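# Tip croutons onto plate, return pan to hot plate

## Task

Move all the croutons out of the frying pan and onto the dinner plate (dropping them onto it is fine), then put the pan back down level and centred on the hot plate. Both the hot plate and the dinner plate have to finish lying flat on the table, and nothing may stay in place only because the robot is holding it. Finish by releasing everything and pulling the hand away.

## Robot and tools

Robot: one arm with six joints ending in a five-finger right hand. Results are read in the scene frame: origin on the table top below the arm base, +z up, +y to the left when facing along +x. Positions are in metres, orientation is end_effector_quat_wxyz, velocities in m/s and rad/s. The base may be slightly tilted, and the printed hand position gets less accurate at long reach.

Hand point: a spot fixed to the palm, 0.05 m in front of it, where index pad and thumb tip meet in a pinch. Its own axes: +z runs along the straightened fingers (fingertips 0.06 to 0.07 m past the point), +y points out of the palm, +x runs across the palm toward the little finger. Across the palm the hand extends 0.08 m on the little-finger side; on the thumb side 0.02 m with the thumb swung in front of the palm, up to 0.09 m otherwise. A rigid wrist bracket on the little-finger side reaches 0.11 m across and 0.03 m beyond the point along +y and can collide with things.

Row format (used by execute_actions and move): 14 numbers, each in [-1, 1], in this order: dx, dy, dz, rx, ry, rz, little, ring, middle, index, thumb_bend, thumb_turn, force_limit, speed. The first six are an offset, not a pose: the target is displaced from the hand point's measured pose at the start of the action (for move, from the pose in the latest result that shows one), expressed in the hand point's own axes. Scale: 1.0 equals 0.6 m or 180 degrees; rx, ry, rz form a single rotation vector. Finger values: +1 straight/open, -1 curled fully closed. thumb_bend +1 straight, -1 fully bent. thumb_turn +1 beside the palm, -1 swung opposite the fingers. A pinch is roughly index -0.22, thumb_bend -0.75, thumb_turn -0.57. force_limit maps linearly from about 0 N at -1 to 10 N at +1 at the fingertip (15 N for both thumb motors); it only halts closing. speed maps from near zero at -1 to full at +1; full speed runs a finger through its range in 0.6 s. The same motor order applies to hand_measured, hand_stopped_by and hand_load_n.

execute_actions(actions): a list of actions; each action is a table of up to 15 rows, one row per 1/30 s step; if shorter, the last row repeats to fill 15 steps. Every row is an offset from the action's starting pose, not from the previous row. Each step the commanded pose is clipped to within 100 mm and 16 degrees of the measured pose, so large offsets need several actions. An empty list just returns state and images.

move(target, speed, stop_force, blocking): target is one 14-number row, offset from the last reported pose; the hand travels a straight path there, lasting 0.5 to 10 s (cut off at 10 s). speed is m/s, 0.002 to 0.5, default 0.25; turning is capped at twice that in rad/s. The path ignores obstacles and the arm can overshoot speed, especially near full stretch. The arm is stiff: aiming even slightly past a firm contact may trigger a fault. stop_force (9 to 40 N, not before 0.2 s of scene time) ends the path when the wrist sensor feels that much added resistance along the target direction; use it only on slow, non-rotating moves, and omit it when moving away from something being pressed. blocking=false returns after 0.5 s while motion continues; it cannot combine with stop_force, and other motion commands are refused until wait or stop reports the end. The move: line reports the ending (done, off_target, moving, held, fault, contact) plus limits such as paced or held, and the distance left to target.

wait(seconds): 0 to 10, lets time pass holding the last command. stop(): brakes a running move. zoom_image(camera, region): camera is cam_head_left, cam_head_right or cam_wrist (each 504x504); region [x0, y0, x1, y1] in pixels from top-left, at most 504 by 504. show_instructions(): shows the reference image pages. finished_scene(scene): ends the current scene, given its number; irreversible, so only call it once the croutons are on the plate, the pan sits level on the hot plate and the hand has let go and backed off.

Gripping: with thumb_turn near -1 set before reaching the object, the hand can wrap objects 0.035 to 0.08 m wide, the object lying across the palm on the wrist side of the point. A motor moves only when its target changes by 0.01 or more, then locks on arrival or on reaching force_limit. Repeat the same numbers to keep a grip; to release, send values more open than hand_measured; to squeeze harder, raise force_limit and send a more closed target. Close at speed -0.9 or below for gentle grips. A lost grip appears as hand_load_n dropping toward 0. hand_stopped_by words: moving, target, force, stalled, fault (that motor is dead for the scene).

Result lines: state with pose and velocities; Hand target (where the controller is driving); step readings of end_effector_position, with HELD where a row was held back; pose unreachable when the clearance check altered a command; Wrist force and Wrist torque in the hand point axes, noisy (offset up to about 4 N), saturating near 50 N, possibly no reading at start.

Avoid: joint torque limits (142 N m for the three big joints, 26.6 N m for the wrist joints, held weight included) and any outside force of 150 N, both of which freeze the arm for 10 s; motor overheating (MOTOR HOT from 70 °C, brakes at 85 °C) from holding loads long; dropping, slamming or hard pushing; knocking anything off the table. Loose items may occasionally get nudged.

Each tool is called after "Emit:" by a JSON object that holds its "op" and its "data", one argument or row to a line.

Reference images:

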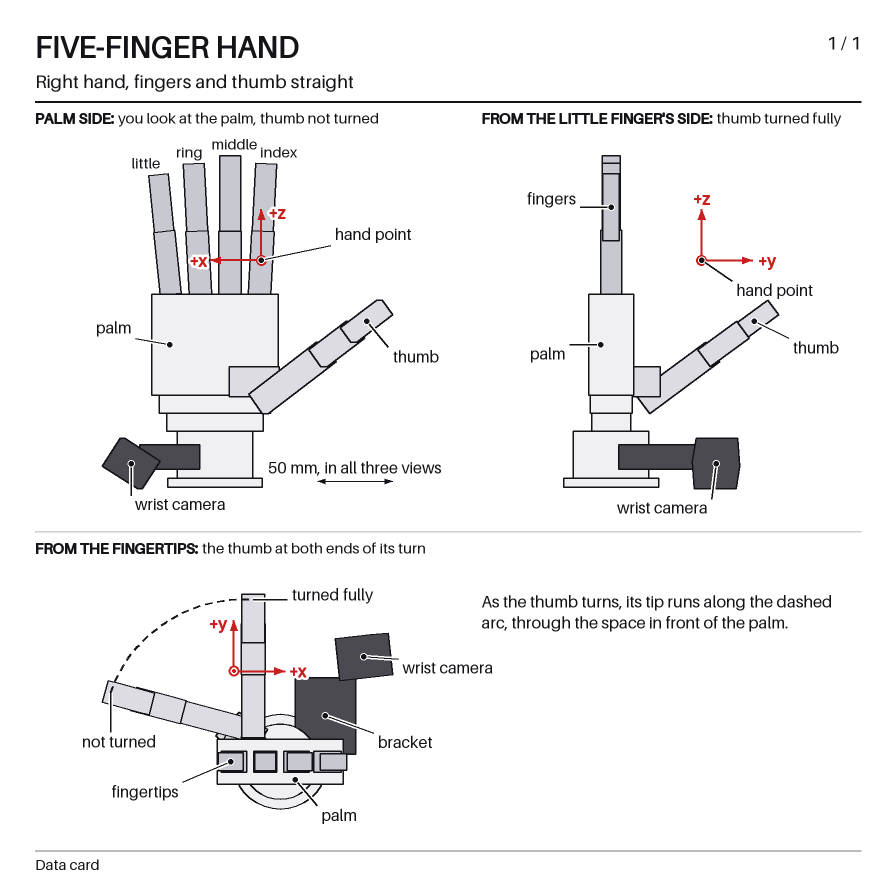

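## Session

Emit:
{"op": "execute_actions", "data": {
  "actions": []
}}

Scene clock: 0.00 s.
end_effector_position=(+0.6510, +0.0211, +0.2505) hand_measured=(+1.000, +1.000, +1.000, +1.000, +1.000, +1.000) hand_load_n=(+0.0, +0.0, +0.0, +0.0, +0.0, +0.0) hand_stopped_by=(target, target, target, target, target, target) hand_force_limit=0.00 hand_speed=-0.80 end_effector_quat_wxyz=(-0.244, +0.916, -0.025, -0.317) end_effector_velocity=(+0.000, +0.000, +0.000) end_effector_angular_velocity=(-0.000, -0.000, +0.000)
Joint positions: [-0.424 -0.864  0.861  2.408  0.851  0.232]
Joint velocities: [-0. -0.  0. -0.  0. -0.]
Motor temperatures (°C, as the motors report them): [22 21 25 32 29 33]
Wrist force (N, on the end effector, along its own x y z axes, offset not removed): no reading
Wrist torque (N m, same axes, about the end effector's origin, offset not removed): no reading
Hand target: +0.651, +0.021, +0.251; -0.244, +0.916, -0.025, -0.317

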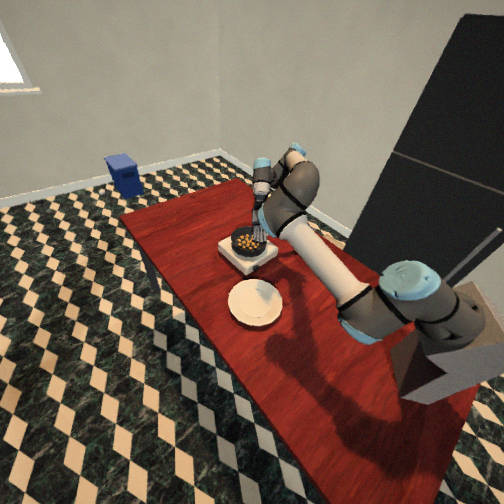

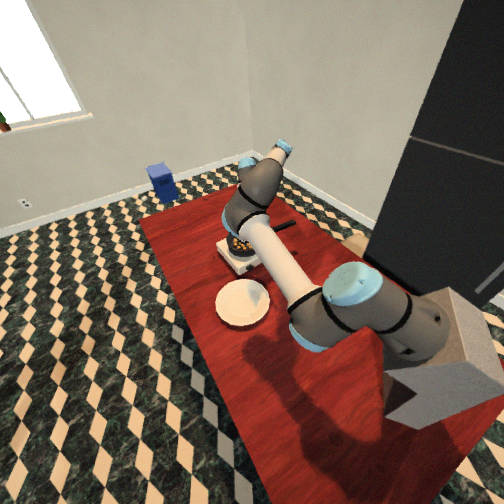

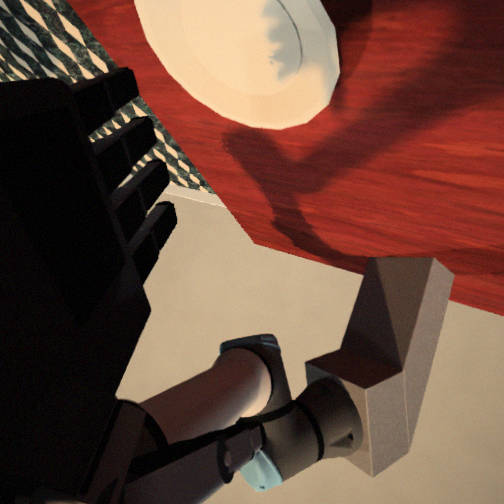

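Emit:
{"op": "zoom_image", "data": {
  "camera": "cam_head_right",
  "region": [190,140,350,340]
}}

Emit:
{"op": "zoom_image", "data": {
  "camera": "cam_head_left",
  "region": [190,140,350,340]
}}

Region (190, 140, 350, 340) of cam_head_right's 504x504 image, scaled by 2.520, with more detail than that image has; it fills the left 403 columns of this view, and the rest is white.

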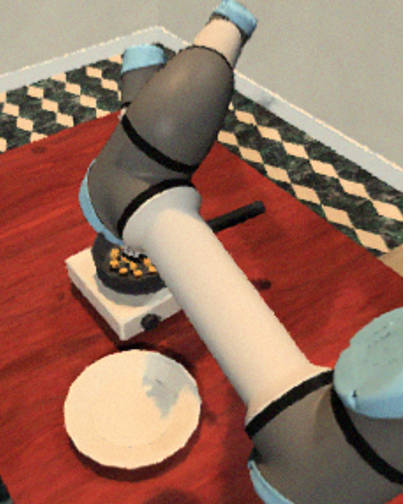

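Region (190, 140, 350, 340) of cam_head_left's 504x504 image, scaled by 2.520, with more detail than that image has; it fills the left 403 columns of this view, and the rest is white.

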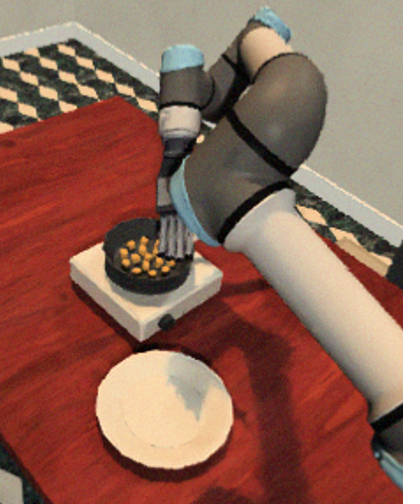

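Emit:
{"op": "move", "data": {
  "target": [-0.1,-0.07,-0.11,-0.16,0.208,-0.016,1,1,1,1,1,-1,0,0.5]
}}

Scene clock: 12.60 s.
end_effector_position=(+0.6488, +0.0211, +0.3489) hand_measured=(+1.000, +1.000, +1.000, +1.000, +1.000, -1.000) hand_load_n=(+0.0, +0.0, +0.0, +0.0, +0.0, +0.0) hand_stopped_by=(target, target, target, target, target, target) hand_force_limit=0.00 hand_speed=0.50 end_effector_quat_wxyz=(-0.001, +1.000, -0.000, -0.000) end_effector_velocity=(-0.000, -0.000, +0.001) end_effector_angular_velocity=(-0.011, -0.012, +0.002)
Joint positions: [-0.725 -1.427  1.353  1.687  0.574  0.616]
Joint velocities: [-0.004 -0.01   0.006 -0.02  -0.003  0.016]
Motor temperatures (°C, as the motors report them): [22 21 25 32 29 33]
Wrist force (N, on the end effector, along its own x y z axes, offset not removed): [0.3 1.8 -3.5]
Wrist torque (N m, same axes, about the end effector's origin, offset not removed): [0.48 -0.06 0.20]
Hand target: +0.649, +0.021, +0.349; +0.000, +1.000, -0.000, +0.001
Off the commanded pose: 0.000 m, 0 deg.
move: done

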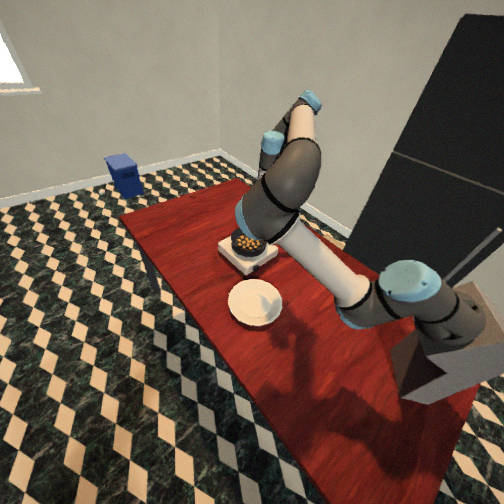

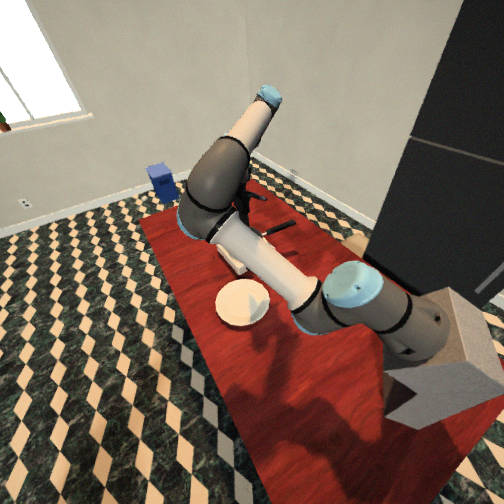

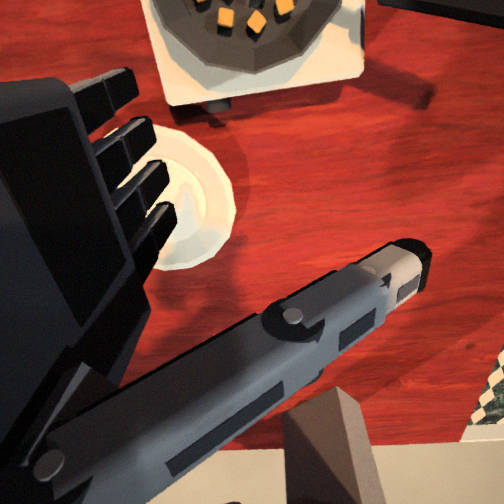

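Emit:
{"op": "move", "data": {
  "target": [0.1,0.3,0,0,0,0.5,1,1,1,1,1,-1,0,0.5],
  "speed": 0.4
}}

Scene clock: 20.33 s.
end_effector_position=(+0.7091, -0.1587, +0.3493) hand_measured=(+1.000, +1.000, +1.000, +1.000, +1.000, -1.000) hand_load_n=(+0.0, +0.0, +0.0, +0.0, +0.0, +0.0) hand_stopped_by=(target, target, target, target, target, target) hand_force_limit=0.00 hand_speed=0.50 end_effector_quat_wxyz=(-0.001, +0.707, -0.707, +0.000) end_effector_velocity=(+0.001, -0.002, +0.001) end_effector_angular_velocity=(-0.001, +0.008, -0.015)
Joint positions: [-0.799 -0.68   0.449  1.957  0.58   2.051]
Joint velocities: [ 0.001  0.019 -0.038  0.022  0.007  0.013]
Motor temperatures (°C, as the motors report them): [22 21 25 32 29 33]
Wrist force (N, on the end effector, along its own x y z axes, offset not removed): [-1.3 1.3 -2.4]
Wrist torque (N m, same axes, about the end effector's origin, offset not removed): [0.34 0.17 -0.08]
Hand target: +0.709, -0.159, +0.349; -0.001, +0.707, -0.707, -0.000
Off the commanded pose: 0.001 m, 0 deg.
move: done

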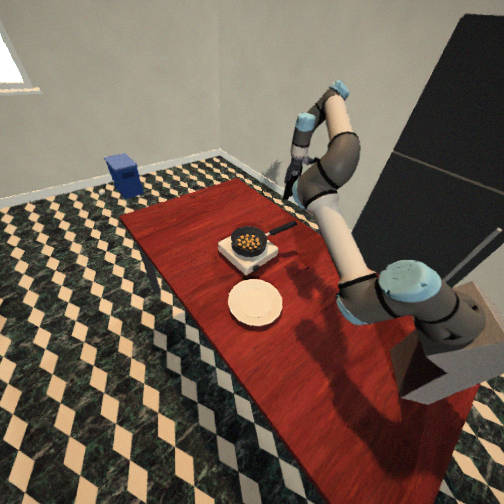

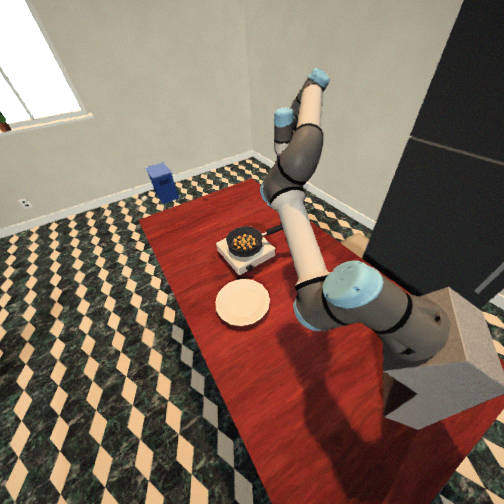

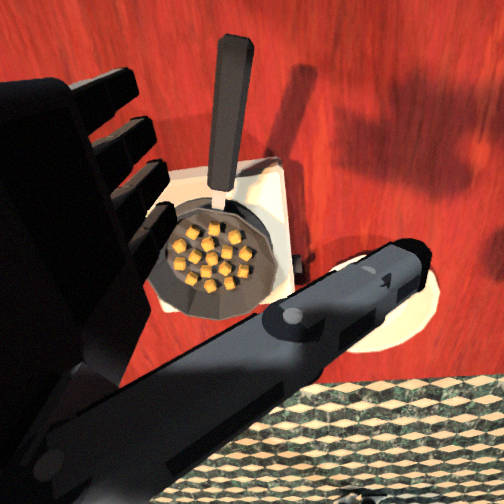

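Emit:
{"op": "move", "data": {
  "target": [-0.05,0,0.25,0,0,0,1,1,1,1,1,-1,0,0.5]
}}

Scene clock: 24.63 s.
end_effector_position=(+0.7088, -0.1287, +0.1995) hand_measured=(+1.000, +1.000, +1.000, +1.000, +1.000, -1.000) hand_load_n=(+0.0, +0.0, +0.0, +0.0, +0.0, +0.0) hand_stopped_by=(target, target, target, target, target, target) hand_force_limit=0.00 hand_speed=0.50 end_effector_quat_wxyz=(-0.001, +0.707, -0.707, -0.000) end_effector_velocity=(+0.001, +0.000, -0.002) end_effector_angular_velocity=(-0.003, -0.002, -0.000)
Joint positions: [-0.578 -0.678  0.528  1.538  0.584  2.453]
Joint velocities: [ 0.003 -0.001 -0.001 -0.009  0.001  0.01 ]
Motor temperatures (°C, as the motors report them): [22 21 25 32 29 33]
Wrist force (N, on the end effector, along its own x y z axes, offset not removed): [-2.3 0.3 -1.8]
Wrist torque (N m, same axes, about the end effector's origin, offset not removed): [0.24 0.20 -0.19]
Hand target: +0.709, -0.129, +0.199; -0.001, +0.707, -0.707, -0.000
Off the commanded pose: 0.001 m, 0 deg.
move: done

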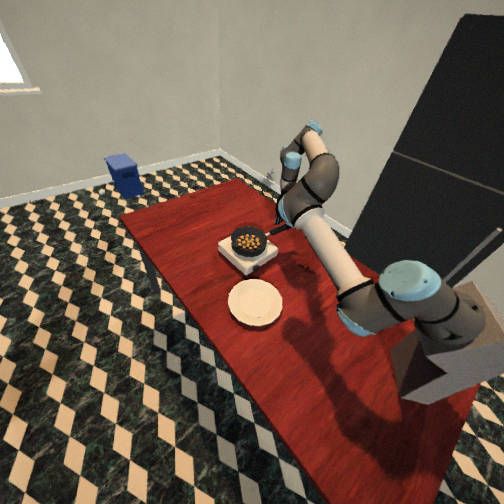

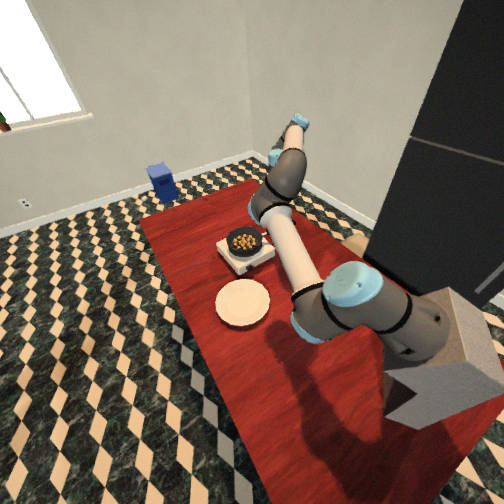

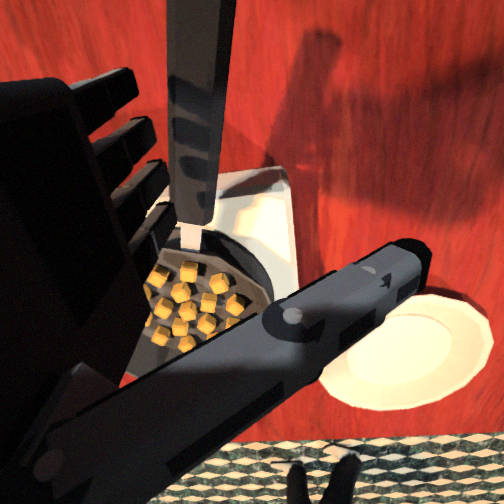

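Emit:
{"op": "move", "data": {
  "target": [0.03,-0.06,0,0,0,0,1,1,1,1,1,-1,0,0.5],
  "speed": 0.1
}}

Emit:
{"op": "move", "data": {
  "target": [0,0,0.08,0,0,0,1,1,1,1,1,-1,0,0.5],
  "speed": 0.05
}}

Scene clock: 32.77 s.
end_effector_position=(+0.7433, -0.1461, +0.1996) hand_measured=(+1.000, +1.000, +1.000, +1.000, +1.000, -1.000) hand_load_n=(+0.0, +0.0, +0.0, +0.0, +0.0, +0.0) hand_stopped_by=(target, target, target, target, target, target) hand_force_limit=0.00 hand_speed=0.50 end_effector_quat_wxyz=(-0.011, +0.707, -0.707, +0.022) end_effector_velocity=(+0.003, -0.001, +0.001) end_effector_angular_velocity=(-0.003, -0.011, +0.000)
Joint positions: [-0.579 -0.453  0.042  1.715  0.569  2.526]
Joint velocities: [-0.002  0.019 -0.044  0.008 -0.004  0.013]
Motor temperatures (°C, as the motors report them): [22 21 25 32 29 33]
Wrist force (N, on the end effector, along its own x y z axes, offset not removed): [-0.4 0.0 -4.2]
Wrist torque (N m, same axes, about the end effector's origin, offset not removed): [0.21 -0.03 0.01]
Hand target: +0.744, -0.146, +0.200; -0.012, +0.707, -0.707, +0.022
Off the commanded pose: 0.002 m, 3 deg.
elbow stopped short: the move would have taken joint 3 (elbow) straighter than the controller allows; a more bent joint 3 avoids this.
move: off_target

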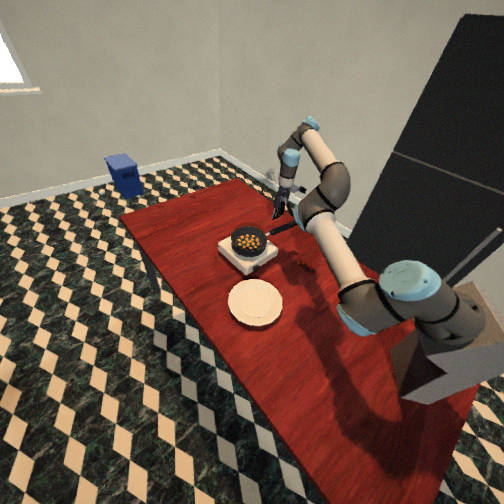

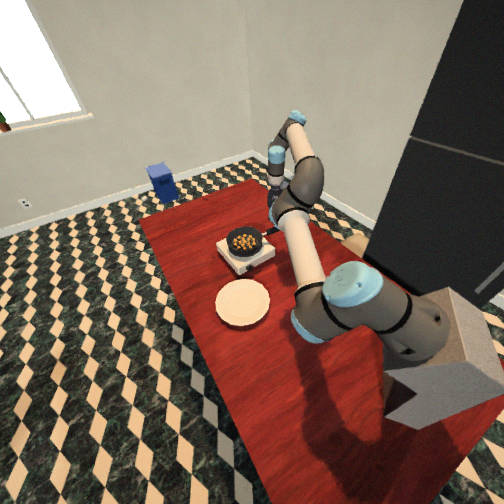

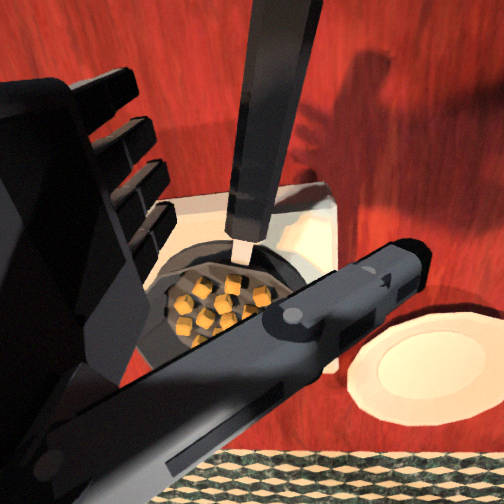

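Scene clock: 34.13 s.
end_effector_position=(+0.7445, -0.1465, +0.1520) hand_measured=(+1.000, +1.000, +1.000, +1.000, +1.000, -1.000) hand_load_n=(+0.0, +0.0, +0.0, +0.0, +0.0, +0.0) hand_stopped_by=(target, target, target, target, target, target) hand_force_limit=0.00 hand_speed=0.50 end_effector_quat_wxyz=(-0.015, +0.706, -0.707, +0.030) end_effector_velocity=(+0.000, -0.001, -0.003) end_effector_angular_velocity=(-0.002, -0.001, -0.000)
Joint positions: [-0.52  -0.43   0.037  1.579  0.584  2.655]
Joint velocities: [ 0.003  0.001 -0.    -0.01   0.002  0.009]
Motor temperatures (°C, as the motors report them): [22 21 25 32 29 33]
Wrist force (N, on the end effector, along its own x y z axes, offset not removed): [-0.8 0.4 -3.3]
Wrist torque (N m, same axes, about the end effector's origin, offset not removed): [0.18 0.04 -0.01]
Hand target: +0.745, -0.146, +0.152; -0.015, +0.706, -0.707, +0.030
Off the commanded pose: 0.001 m, 1 deg.
elbow stopped short: the move would have taken joint 3 (elbow) straighter than the controller allows; a more bent joint 3 avoids this.
move: done

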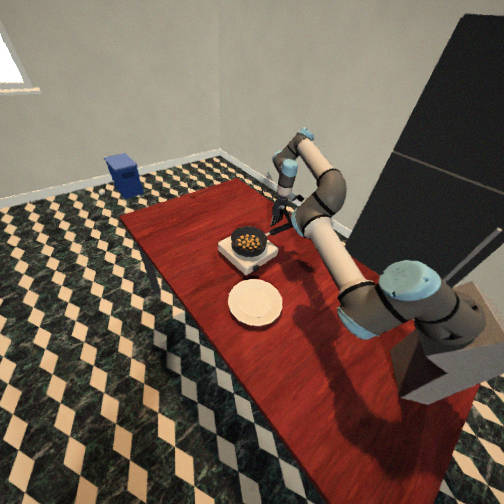

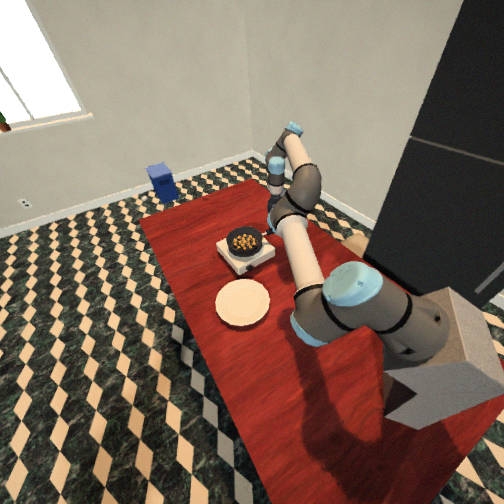

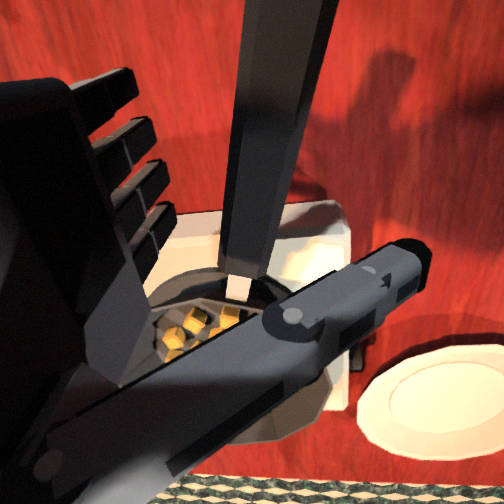

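Emit:
{"op": "move", "data": {
  "target": [0,0.03,0.1,0.1,0,0,1,1,1,1,1,-1,0,0.5],
  "speed": 0.05,
  "stop_force": 15
}}

Scene clock: 42.20 s.
end_effector_position=(+0.7298, -0.1478, +0.0912) hand_measured=(+1.000, +1.000, +1.000, +1.000, +1.000, -1.000) hand_load_n=(+0.0, +0.0, +0.0, +0.0, +0.0, +0.0) hand_stopped_by=(target, target, target, target, target, target) hand_force_limit=0.00 hand_speed=0.50 end_effector_quat_wxyz=(-0.124, +0.696, -0.694, +0.139) end_effector_velocity=(-0.001, +0.001, -0.003) end_effector_angular_velocity=(-0.000, -0.019, +0.000)
Joint positions: [-0.488 -0.881  1.006  0.442  0.536  3.196]
Joint velocities: [ 0.003 -0.017  0.037 -0.059  0.003  0.035]
Motor temperatures (°C, as the motors report them): [22 21 25 32 29 33]
Wrist force (N, on the end effector, along its own x y z axes, offset not removed): [-2.8 0.8 -1.3]
Wrist torque (N m, same axes, about the end effector's origin, offset not removed): [0.29 0.32 -0.18]
Hand target: +0.730, -0.148, +0.091; -0.125, +0.696, -0.694, +0.140
Off the commanded pose: 0.001 m, 0 deg.
move: done

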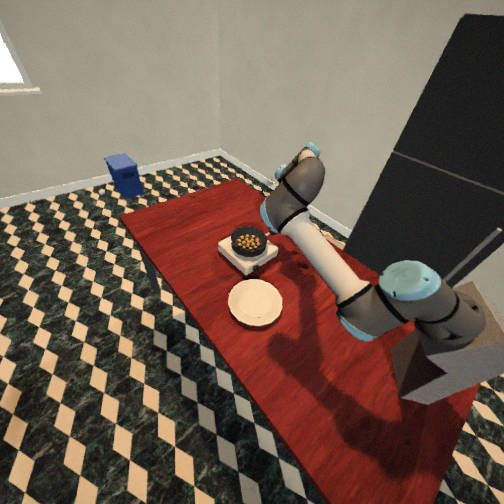

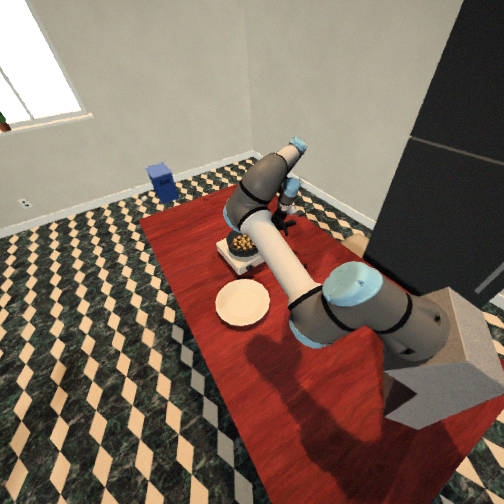

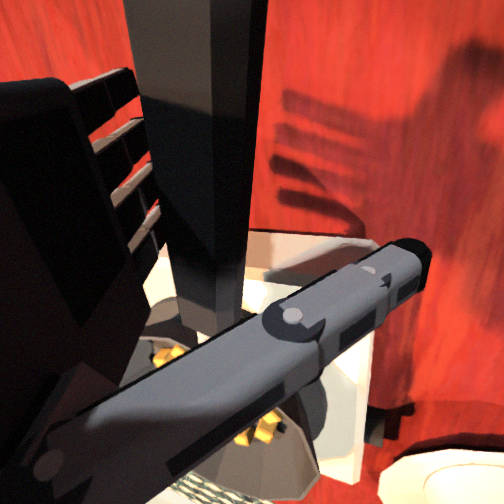

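Emit:
{"op": "move", "data": {
  "target": [0,0.01,0.03,0,0,0,1,1,1,1,1,-1,0,0.5],
  "speed": 0.03,
  "stop_force": 12
}}

Emit:
{"op": "move", "data": {
  "target": [0,0,0,0,0,0,-1,-1,-1,-1,-1,-1,1,-0.3]
}}

Emit:
{"op": "move", "data": {
  "target": [0,-0.036,-0.093,0,0,0,-1,-1,-1,-1,-1,-1,1,-0.3],
  "speed": 0.06
}}

Scene clock: 47.50 s.
end_effector_position=(+0.7308, -0.1482, +0.0726) hand_measured=(+1.000, +1.000, +1.000, +1.000, +1.000, -1.000) hand_load_n=(+0.0, +0.0, +0.0, +0.0, +0.0, +0.0) hand_stopped_by=(target, target, target, target, target, target) hand_force_limit=0.00 hand_speed=0.50 end_effector_quat_wxyz=(-0.124, +0.696, -0.694, +0.139) end_effector_velocity=(-0.000, -0.000, -0.003) end_effector_angular_velocity=(+0.001, +0.001, -0.001)
Joint positions: [-0.463 -0.861  0.995  0.412  0.557  3.221]
Joint velocities: [ 0.004  0.005 -0.003 -0.003  0.003  0.003]
Motor temperatures (°C, as the motors report them): [22 21 25 32 29 33]
Wrist force (N, on the end effector, along its own x y z axes, offset not removed): [-2.9 -0.5 -5.5]
Wrist torque (N m, same axes, about the end effector's origin, offset not removed): [0.35 0.45 -0.20]
Hand target: +0.731, -0.148, +0.072; -0.124, +0.696, -0.694, +0.139
Off the commanded pose: 0.000 m, 0 deg.
move: done

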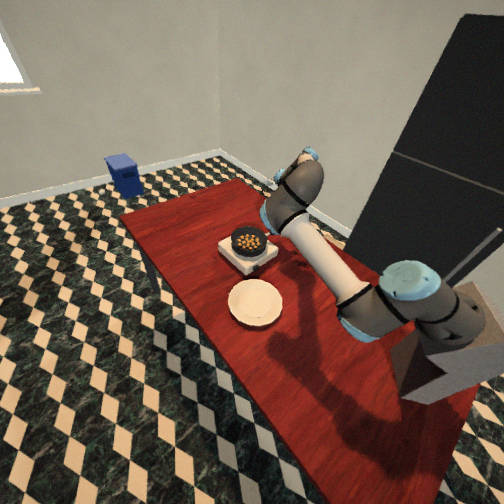

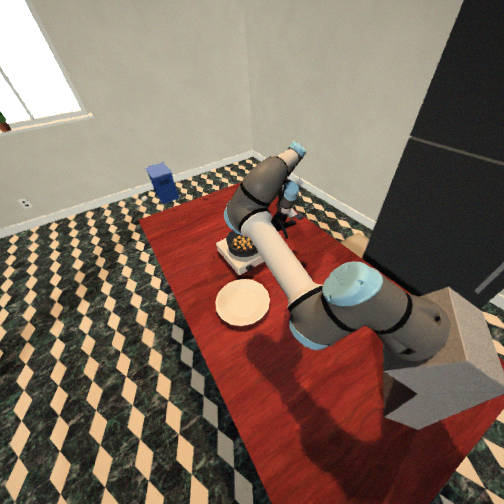

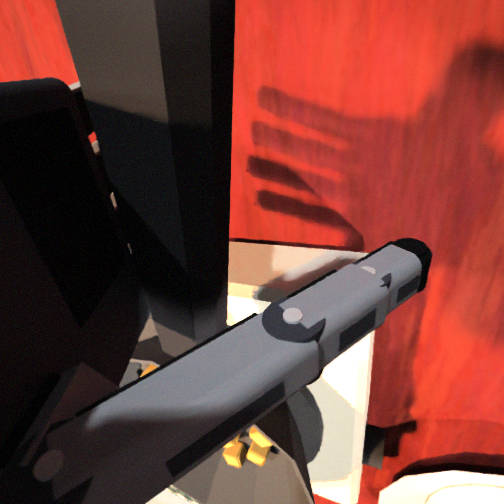

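Scene clock: 49.50 s.
end_effector_position=(+0.7308, -0.1482, +0.0726) hand_measured=(-1.000, -0.896, -0.580, -0.814, -0.044, -1.000) hand_load_n=(+0.0, +7.5, +12.0, +4.5, +16.0, +3.0) hand_stopped_by=(target, force, force, force, force, target) hand_force_limit=1.00 hand_speed=-0.30 end_effector_quat_wxyz=(-0.124, +0.696, -0.694, +0.139) end_effector_velocity=(+0.000, +0.000, +0.000) end_effector_angular_velocity=(-0.000, +0.000, +0.000)
Joint positions: [-0.463 -0.861  0.995  0.412  0.557  3.221]
Joint velocities: [ 0.    -0.001 -0.     0.001  0.    -0.   ]
Motor temperatures (°C, as the motors report them): [22 21 25 32 29 33]
Wrist force (N, on the end effector, along its own x y z axes, offset not removed): [0.7 1.9 -0.5]
Wrist torque (N m, same axes, about the end effector's origin, offset not removed): [0.82 -0.13 0.63]
Hand target: +0.731, -0.148, +0.073; -0.124, +0.696, -0.694, +0.139
Off the commanded pose: 0.000 m, 0 deg.
move: done

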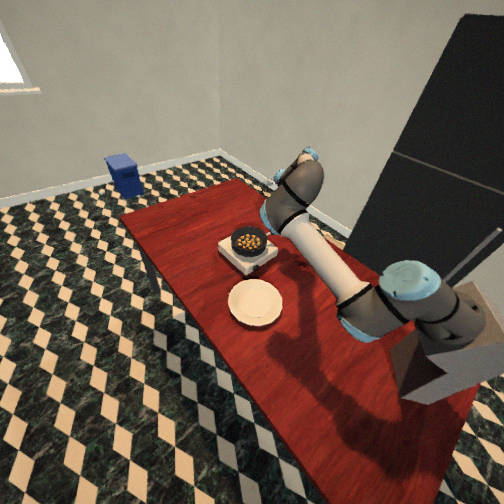

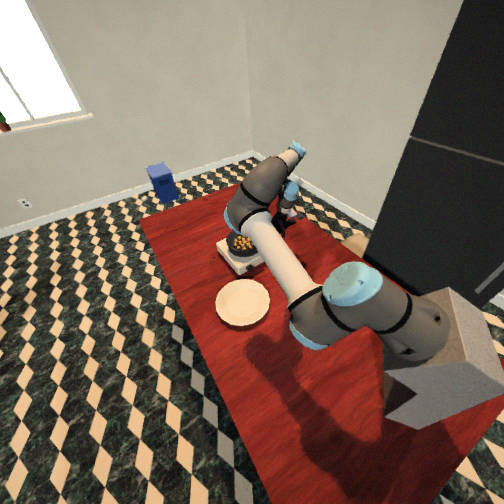

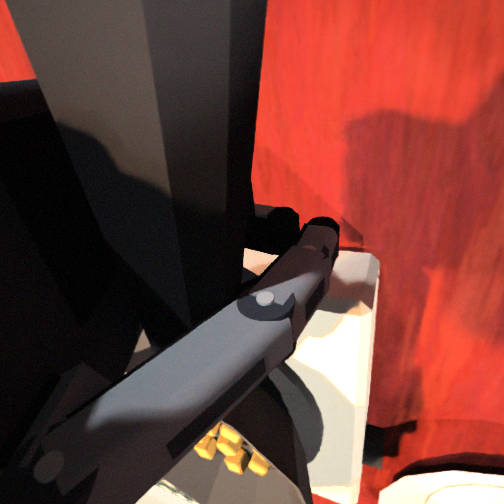

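Scene clock: 50.93 s.
end_effector_position=(+0.7305, -0.1468, +0.1321) hand_measured=(-1.000, -0.898, -0.580, -0.814, -0.044, -1.000) hand_load_n=(+0.0, +0.0, +12.5, +3.5, +15.5, +2.0) hand_stopped_by=(target, force, force, force, force, target) hand_force_limit=1.00 hand_speed=-0.30 end_effector_quat_wxyz=(-0.124, +0.696, -0.694, +0.139) end_effector_velocity=(+0.000, -0.001, +0.004) end_effector_angular_velocity=(-0.002, -0.001, +0.000)
Joint positions: [-0.544 -0.913  1.009  0.526  0.49   3.133]
Joint velocities: [-0.005 -0.001 -0.002  0.007 -0.003 -0.006]
Motor temperatures (°C, as the motors report them): [22 21 25 32 29 33]
Wrist force (N, on the end effector, along its own x y z axes, offset not removed): [-2.1 2.5 1.3]
Wrist torque (N m, same axes, about the end effector's origin, offset not removed): [0.53 0.26 0.14]
Hand target: +0.731, -0.147, +0.132; -0.124, +0.696, -0.694, +0.139
Off the commanded pose: 0.000 m, 0 deg.
move: done

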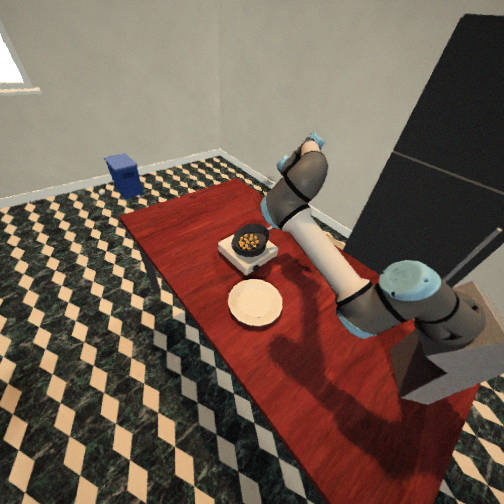

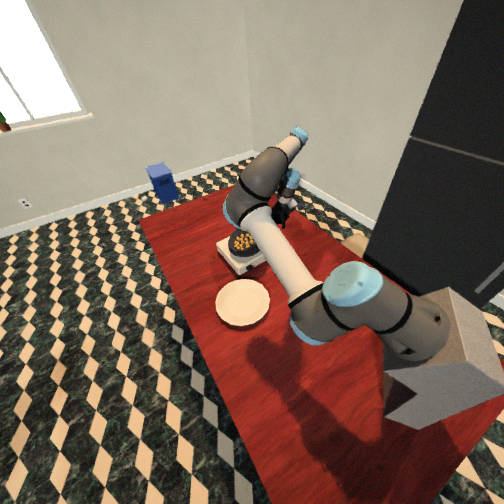

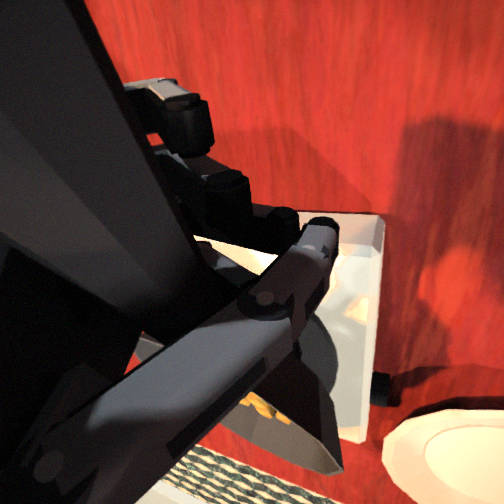

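Emit:
{"op": "move", "data": {
  "target": [0,0.036,0.093,0,0,0,-1,-1,-1,-1,-1,-1,1,-0.3],
  "speed": 0.06
}}

Emit:
{"op": "move", "data": {
  "target": [0,0,0,0,0,0,1,1,1,1,1,-1,1,0.5]
}}

Emit:
{"op": "move", "data": {
  "target": [0,-0.03,0,0.25,0,0,1,1,1,1,1,-1,1,0.5],
  "speed": 0.15
}}

Scene clock: 57.63 s.
end_effector_position=(+0.7307, -0.1482, +0.0726) hand_measured=(-1.000, -0.898, -0.580, -0.814, -0.044, -1.000) hand_load_n=(+0.0, +2.0, +12.5, +1.0, +15.5, +1.5) hand_stopped_by=(target, force, force, force, force, target) hand_force_limit=1.00 hand_speed=-0.30 end_effector_quat_wxyz=(-0.124, +0.696, -0.694, +0.139) end_effector_velocity=(-0.000, +0.000, -0.003) end_effector_angular_velocity=(+0.001, +0.001, +0.000)
Joint positions: [-0.463 -0.861  0.995  0.412  0.557  3.221]
Joint velocities: [ 0.004  0.003 -0.001 -0.003  0.003  0.003]
Motor temperatures (°C, as the motors report them): [22 21 25 32 29 33]
Wrist force (N, on the end effector, along its own x y z axes, offset not removed): [-1.5 2.5 0.5]
Wrist torque (N m, same axes, about the end effector's origin, offset not removed): [0.44 0.21 0.08]
Hand target: +0.731, -0.148, +0.072; -0.124, +0.696, -0.694, +0.139
Off the commanded pose: 0.000 m, 0 deg.
move: done

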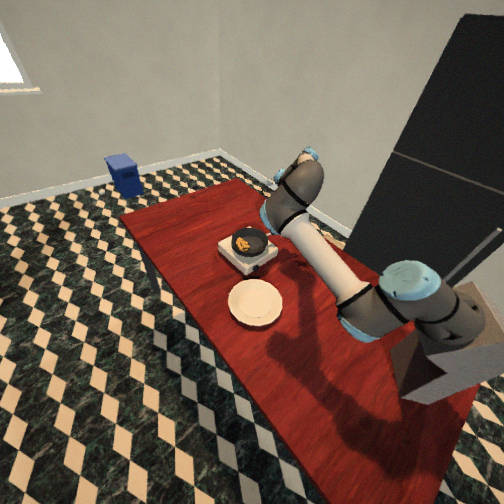

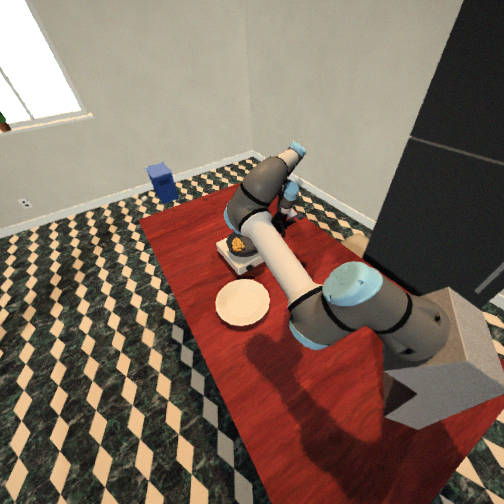

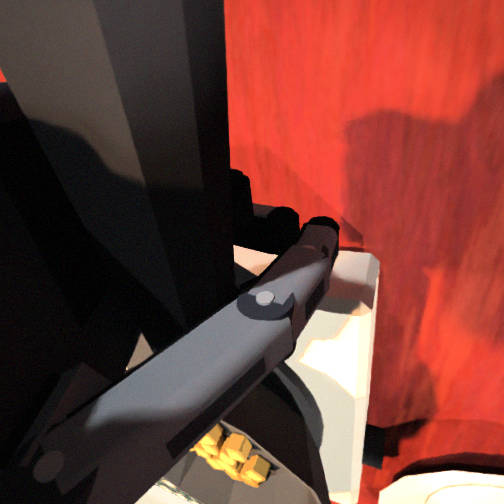

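Scene clock: 58.73 s.
end_effector_position=(+0.7307, -0.1482, +0.0726) hand_measured=(+1.000, +1.000, +1.000, +1.000, +1.000, -1.000) hand_load_n=(+0.0, +0.0, +0.0, +0.0, +0.0, +0.0) hand_stopped_by=(target, target, target, target, target, target) hand_force_limit=1.00 hand_speed=0.50 end_effector_quat_wxyz=(-0.124, +0.696, -0.694, +0.139) end_effector_velocity=(+0.000, +0.001, +0.000) end_effector_angular_velocity=(-0.000, +0.000, +0.001)
Joint positions: [-0.463 -0.861  0.995  0.412  0.557  3.221]
Joint velocities: [ 0.001 -0.001  0.     0.001  0.    -0.001]
Motor temperatures (°C, as the motors report them): [23 21 25 32 29 33]
Wrist force (N, on the end effector, along its own x y z axes, offset not removed): [-3.2 1.8 -1.0]
Wrist torque (N m, same axes, about the end effector's origin, offset not removed): [0.24 0.53 -0.10]
Hand target: +0.731, -0.148, +0.073; -0.124, +0.696, -0.694, +0.139
Off the commanded pose: 0.000 m, 0 deg.
move: done

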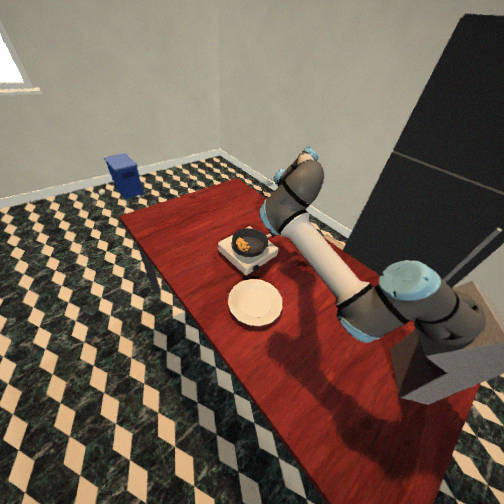

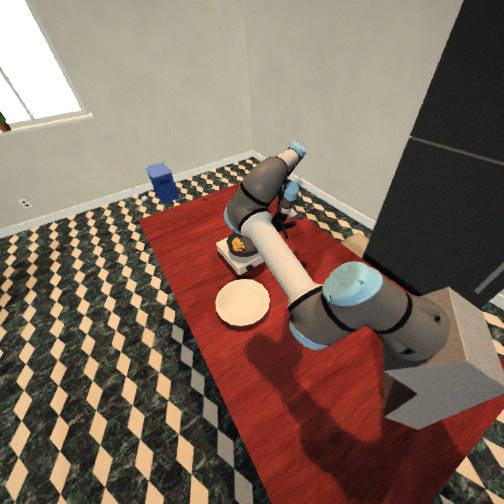

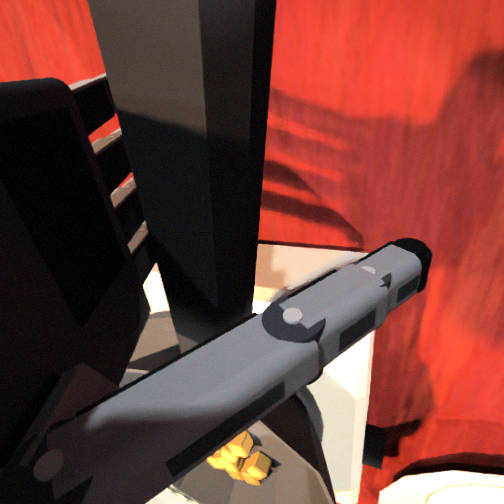

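Scene clock: 61.83 s.
end_effector_position=(+0.7471, -0.1485, +0.0787) hand_measured=(+1.000, +1.000, +1.000, +1.000, +1.000, -1.000) hand_load_n=(+0.0, +0.0, +0.0, +0.0, +0.0, +0.0) hand_stopped_by=(target, target, target, target, target, target) hand_force_limit=1.00 hand_speed=0.50 end_effector_quat_wxyz=(-0.380, +0.596, -0.588, +0.394) end_effector_velocity=(+0.000, +0.000, -0.001) end_effector_angular_velocity=(+0.001, -0.012, +0.001)
Joint positions: [-0.4   -1.096  1.809 -1.177  1.018  3.978]
Joint velocities: [ 0.004  0.004  0.005 -0.018  0.012  0.004]
Motor temperatures (°C, as the motors report them): [23 21 25 32 29 33]
Wrist force (N, on the end effector, along its own x y z axes, offset not removed): [-2.1 2.6 -3.2]
Wrist torque (N m, same axes, about the end effector's origin, offset not removed): [0.50 0.22 0.00]
Hand target: +0.747, -0.149, +0.079; -0.380, +0.596, -0.588, +0.394
Off the commanded pose: 0.001 m, 0 deg.
move: done

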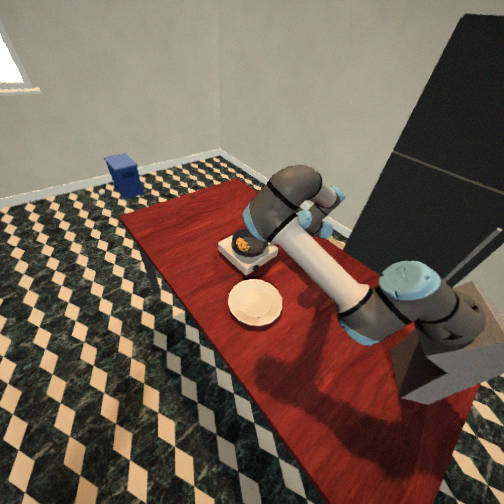

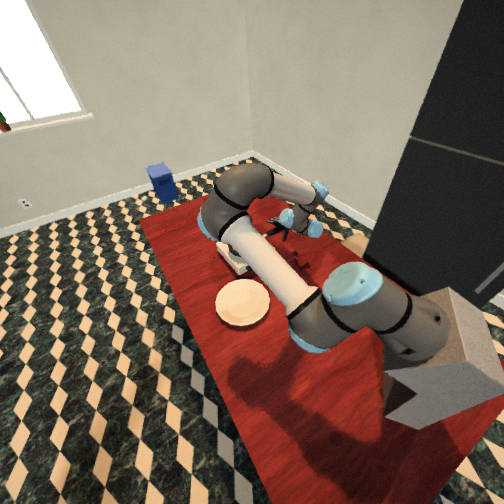

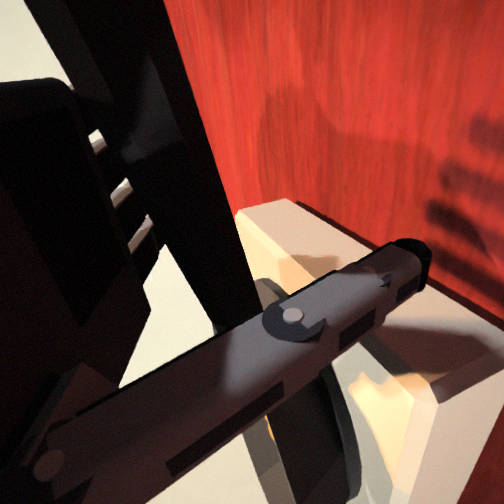

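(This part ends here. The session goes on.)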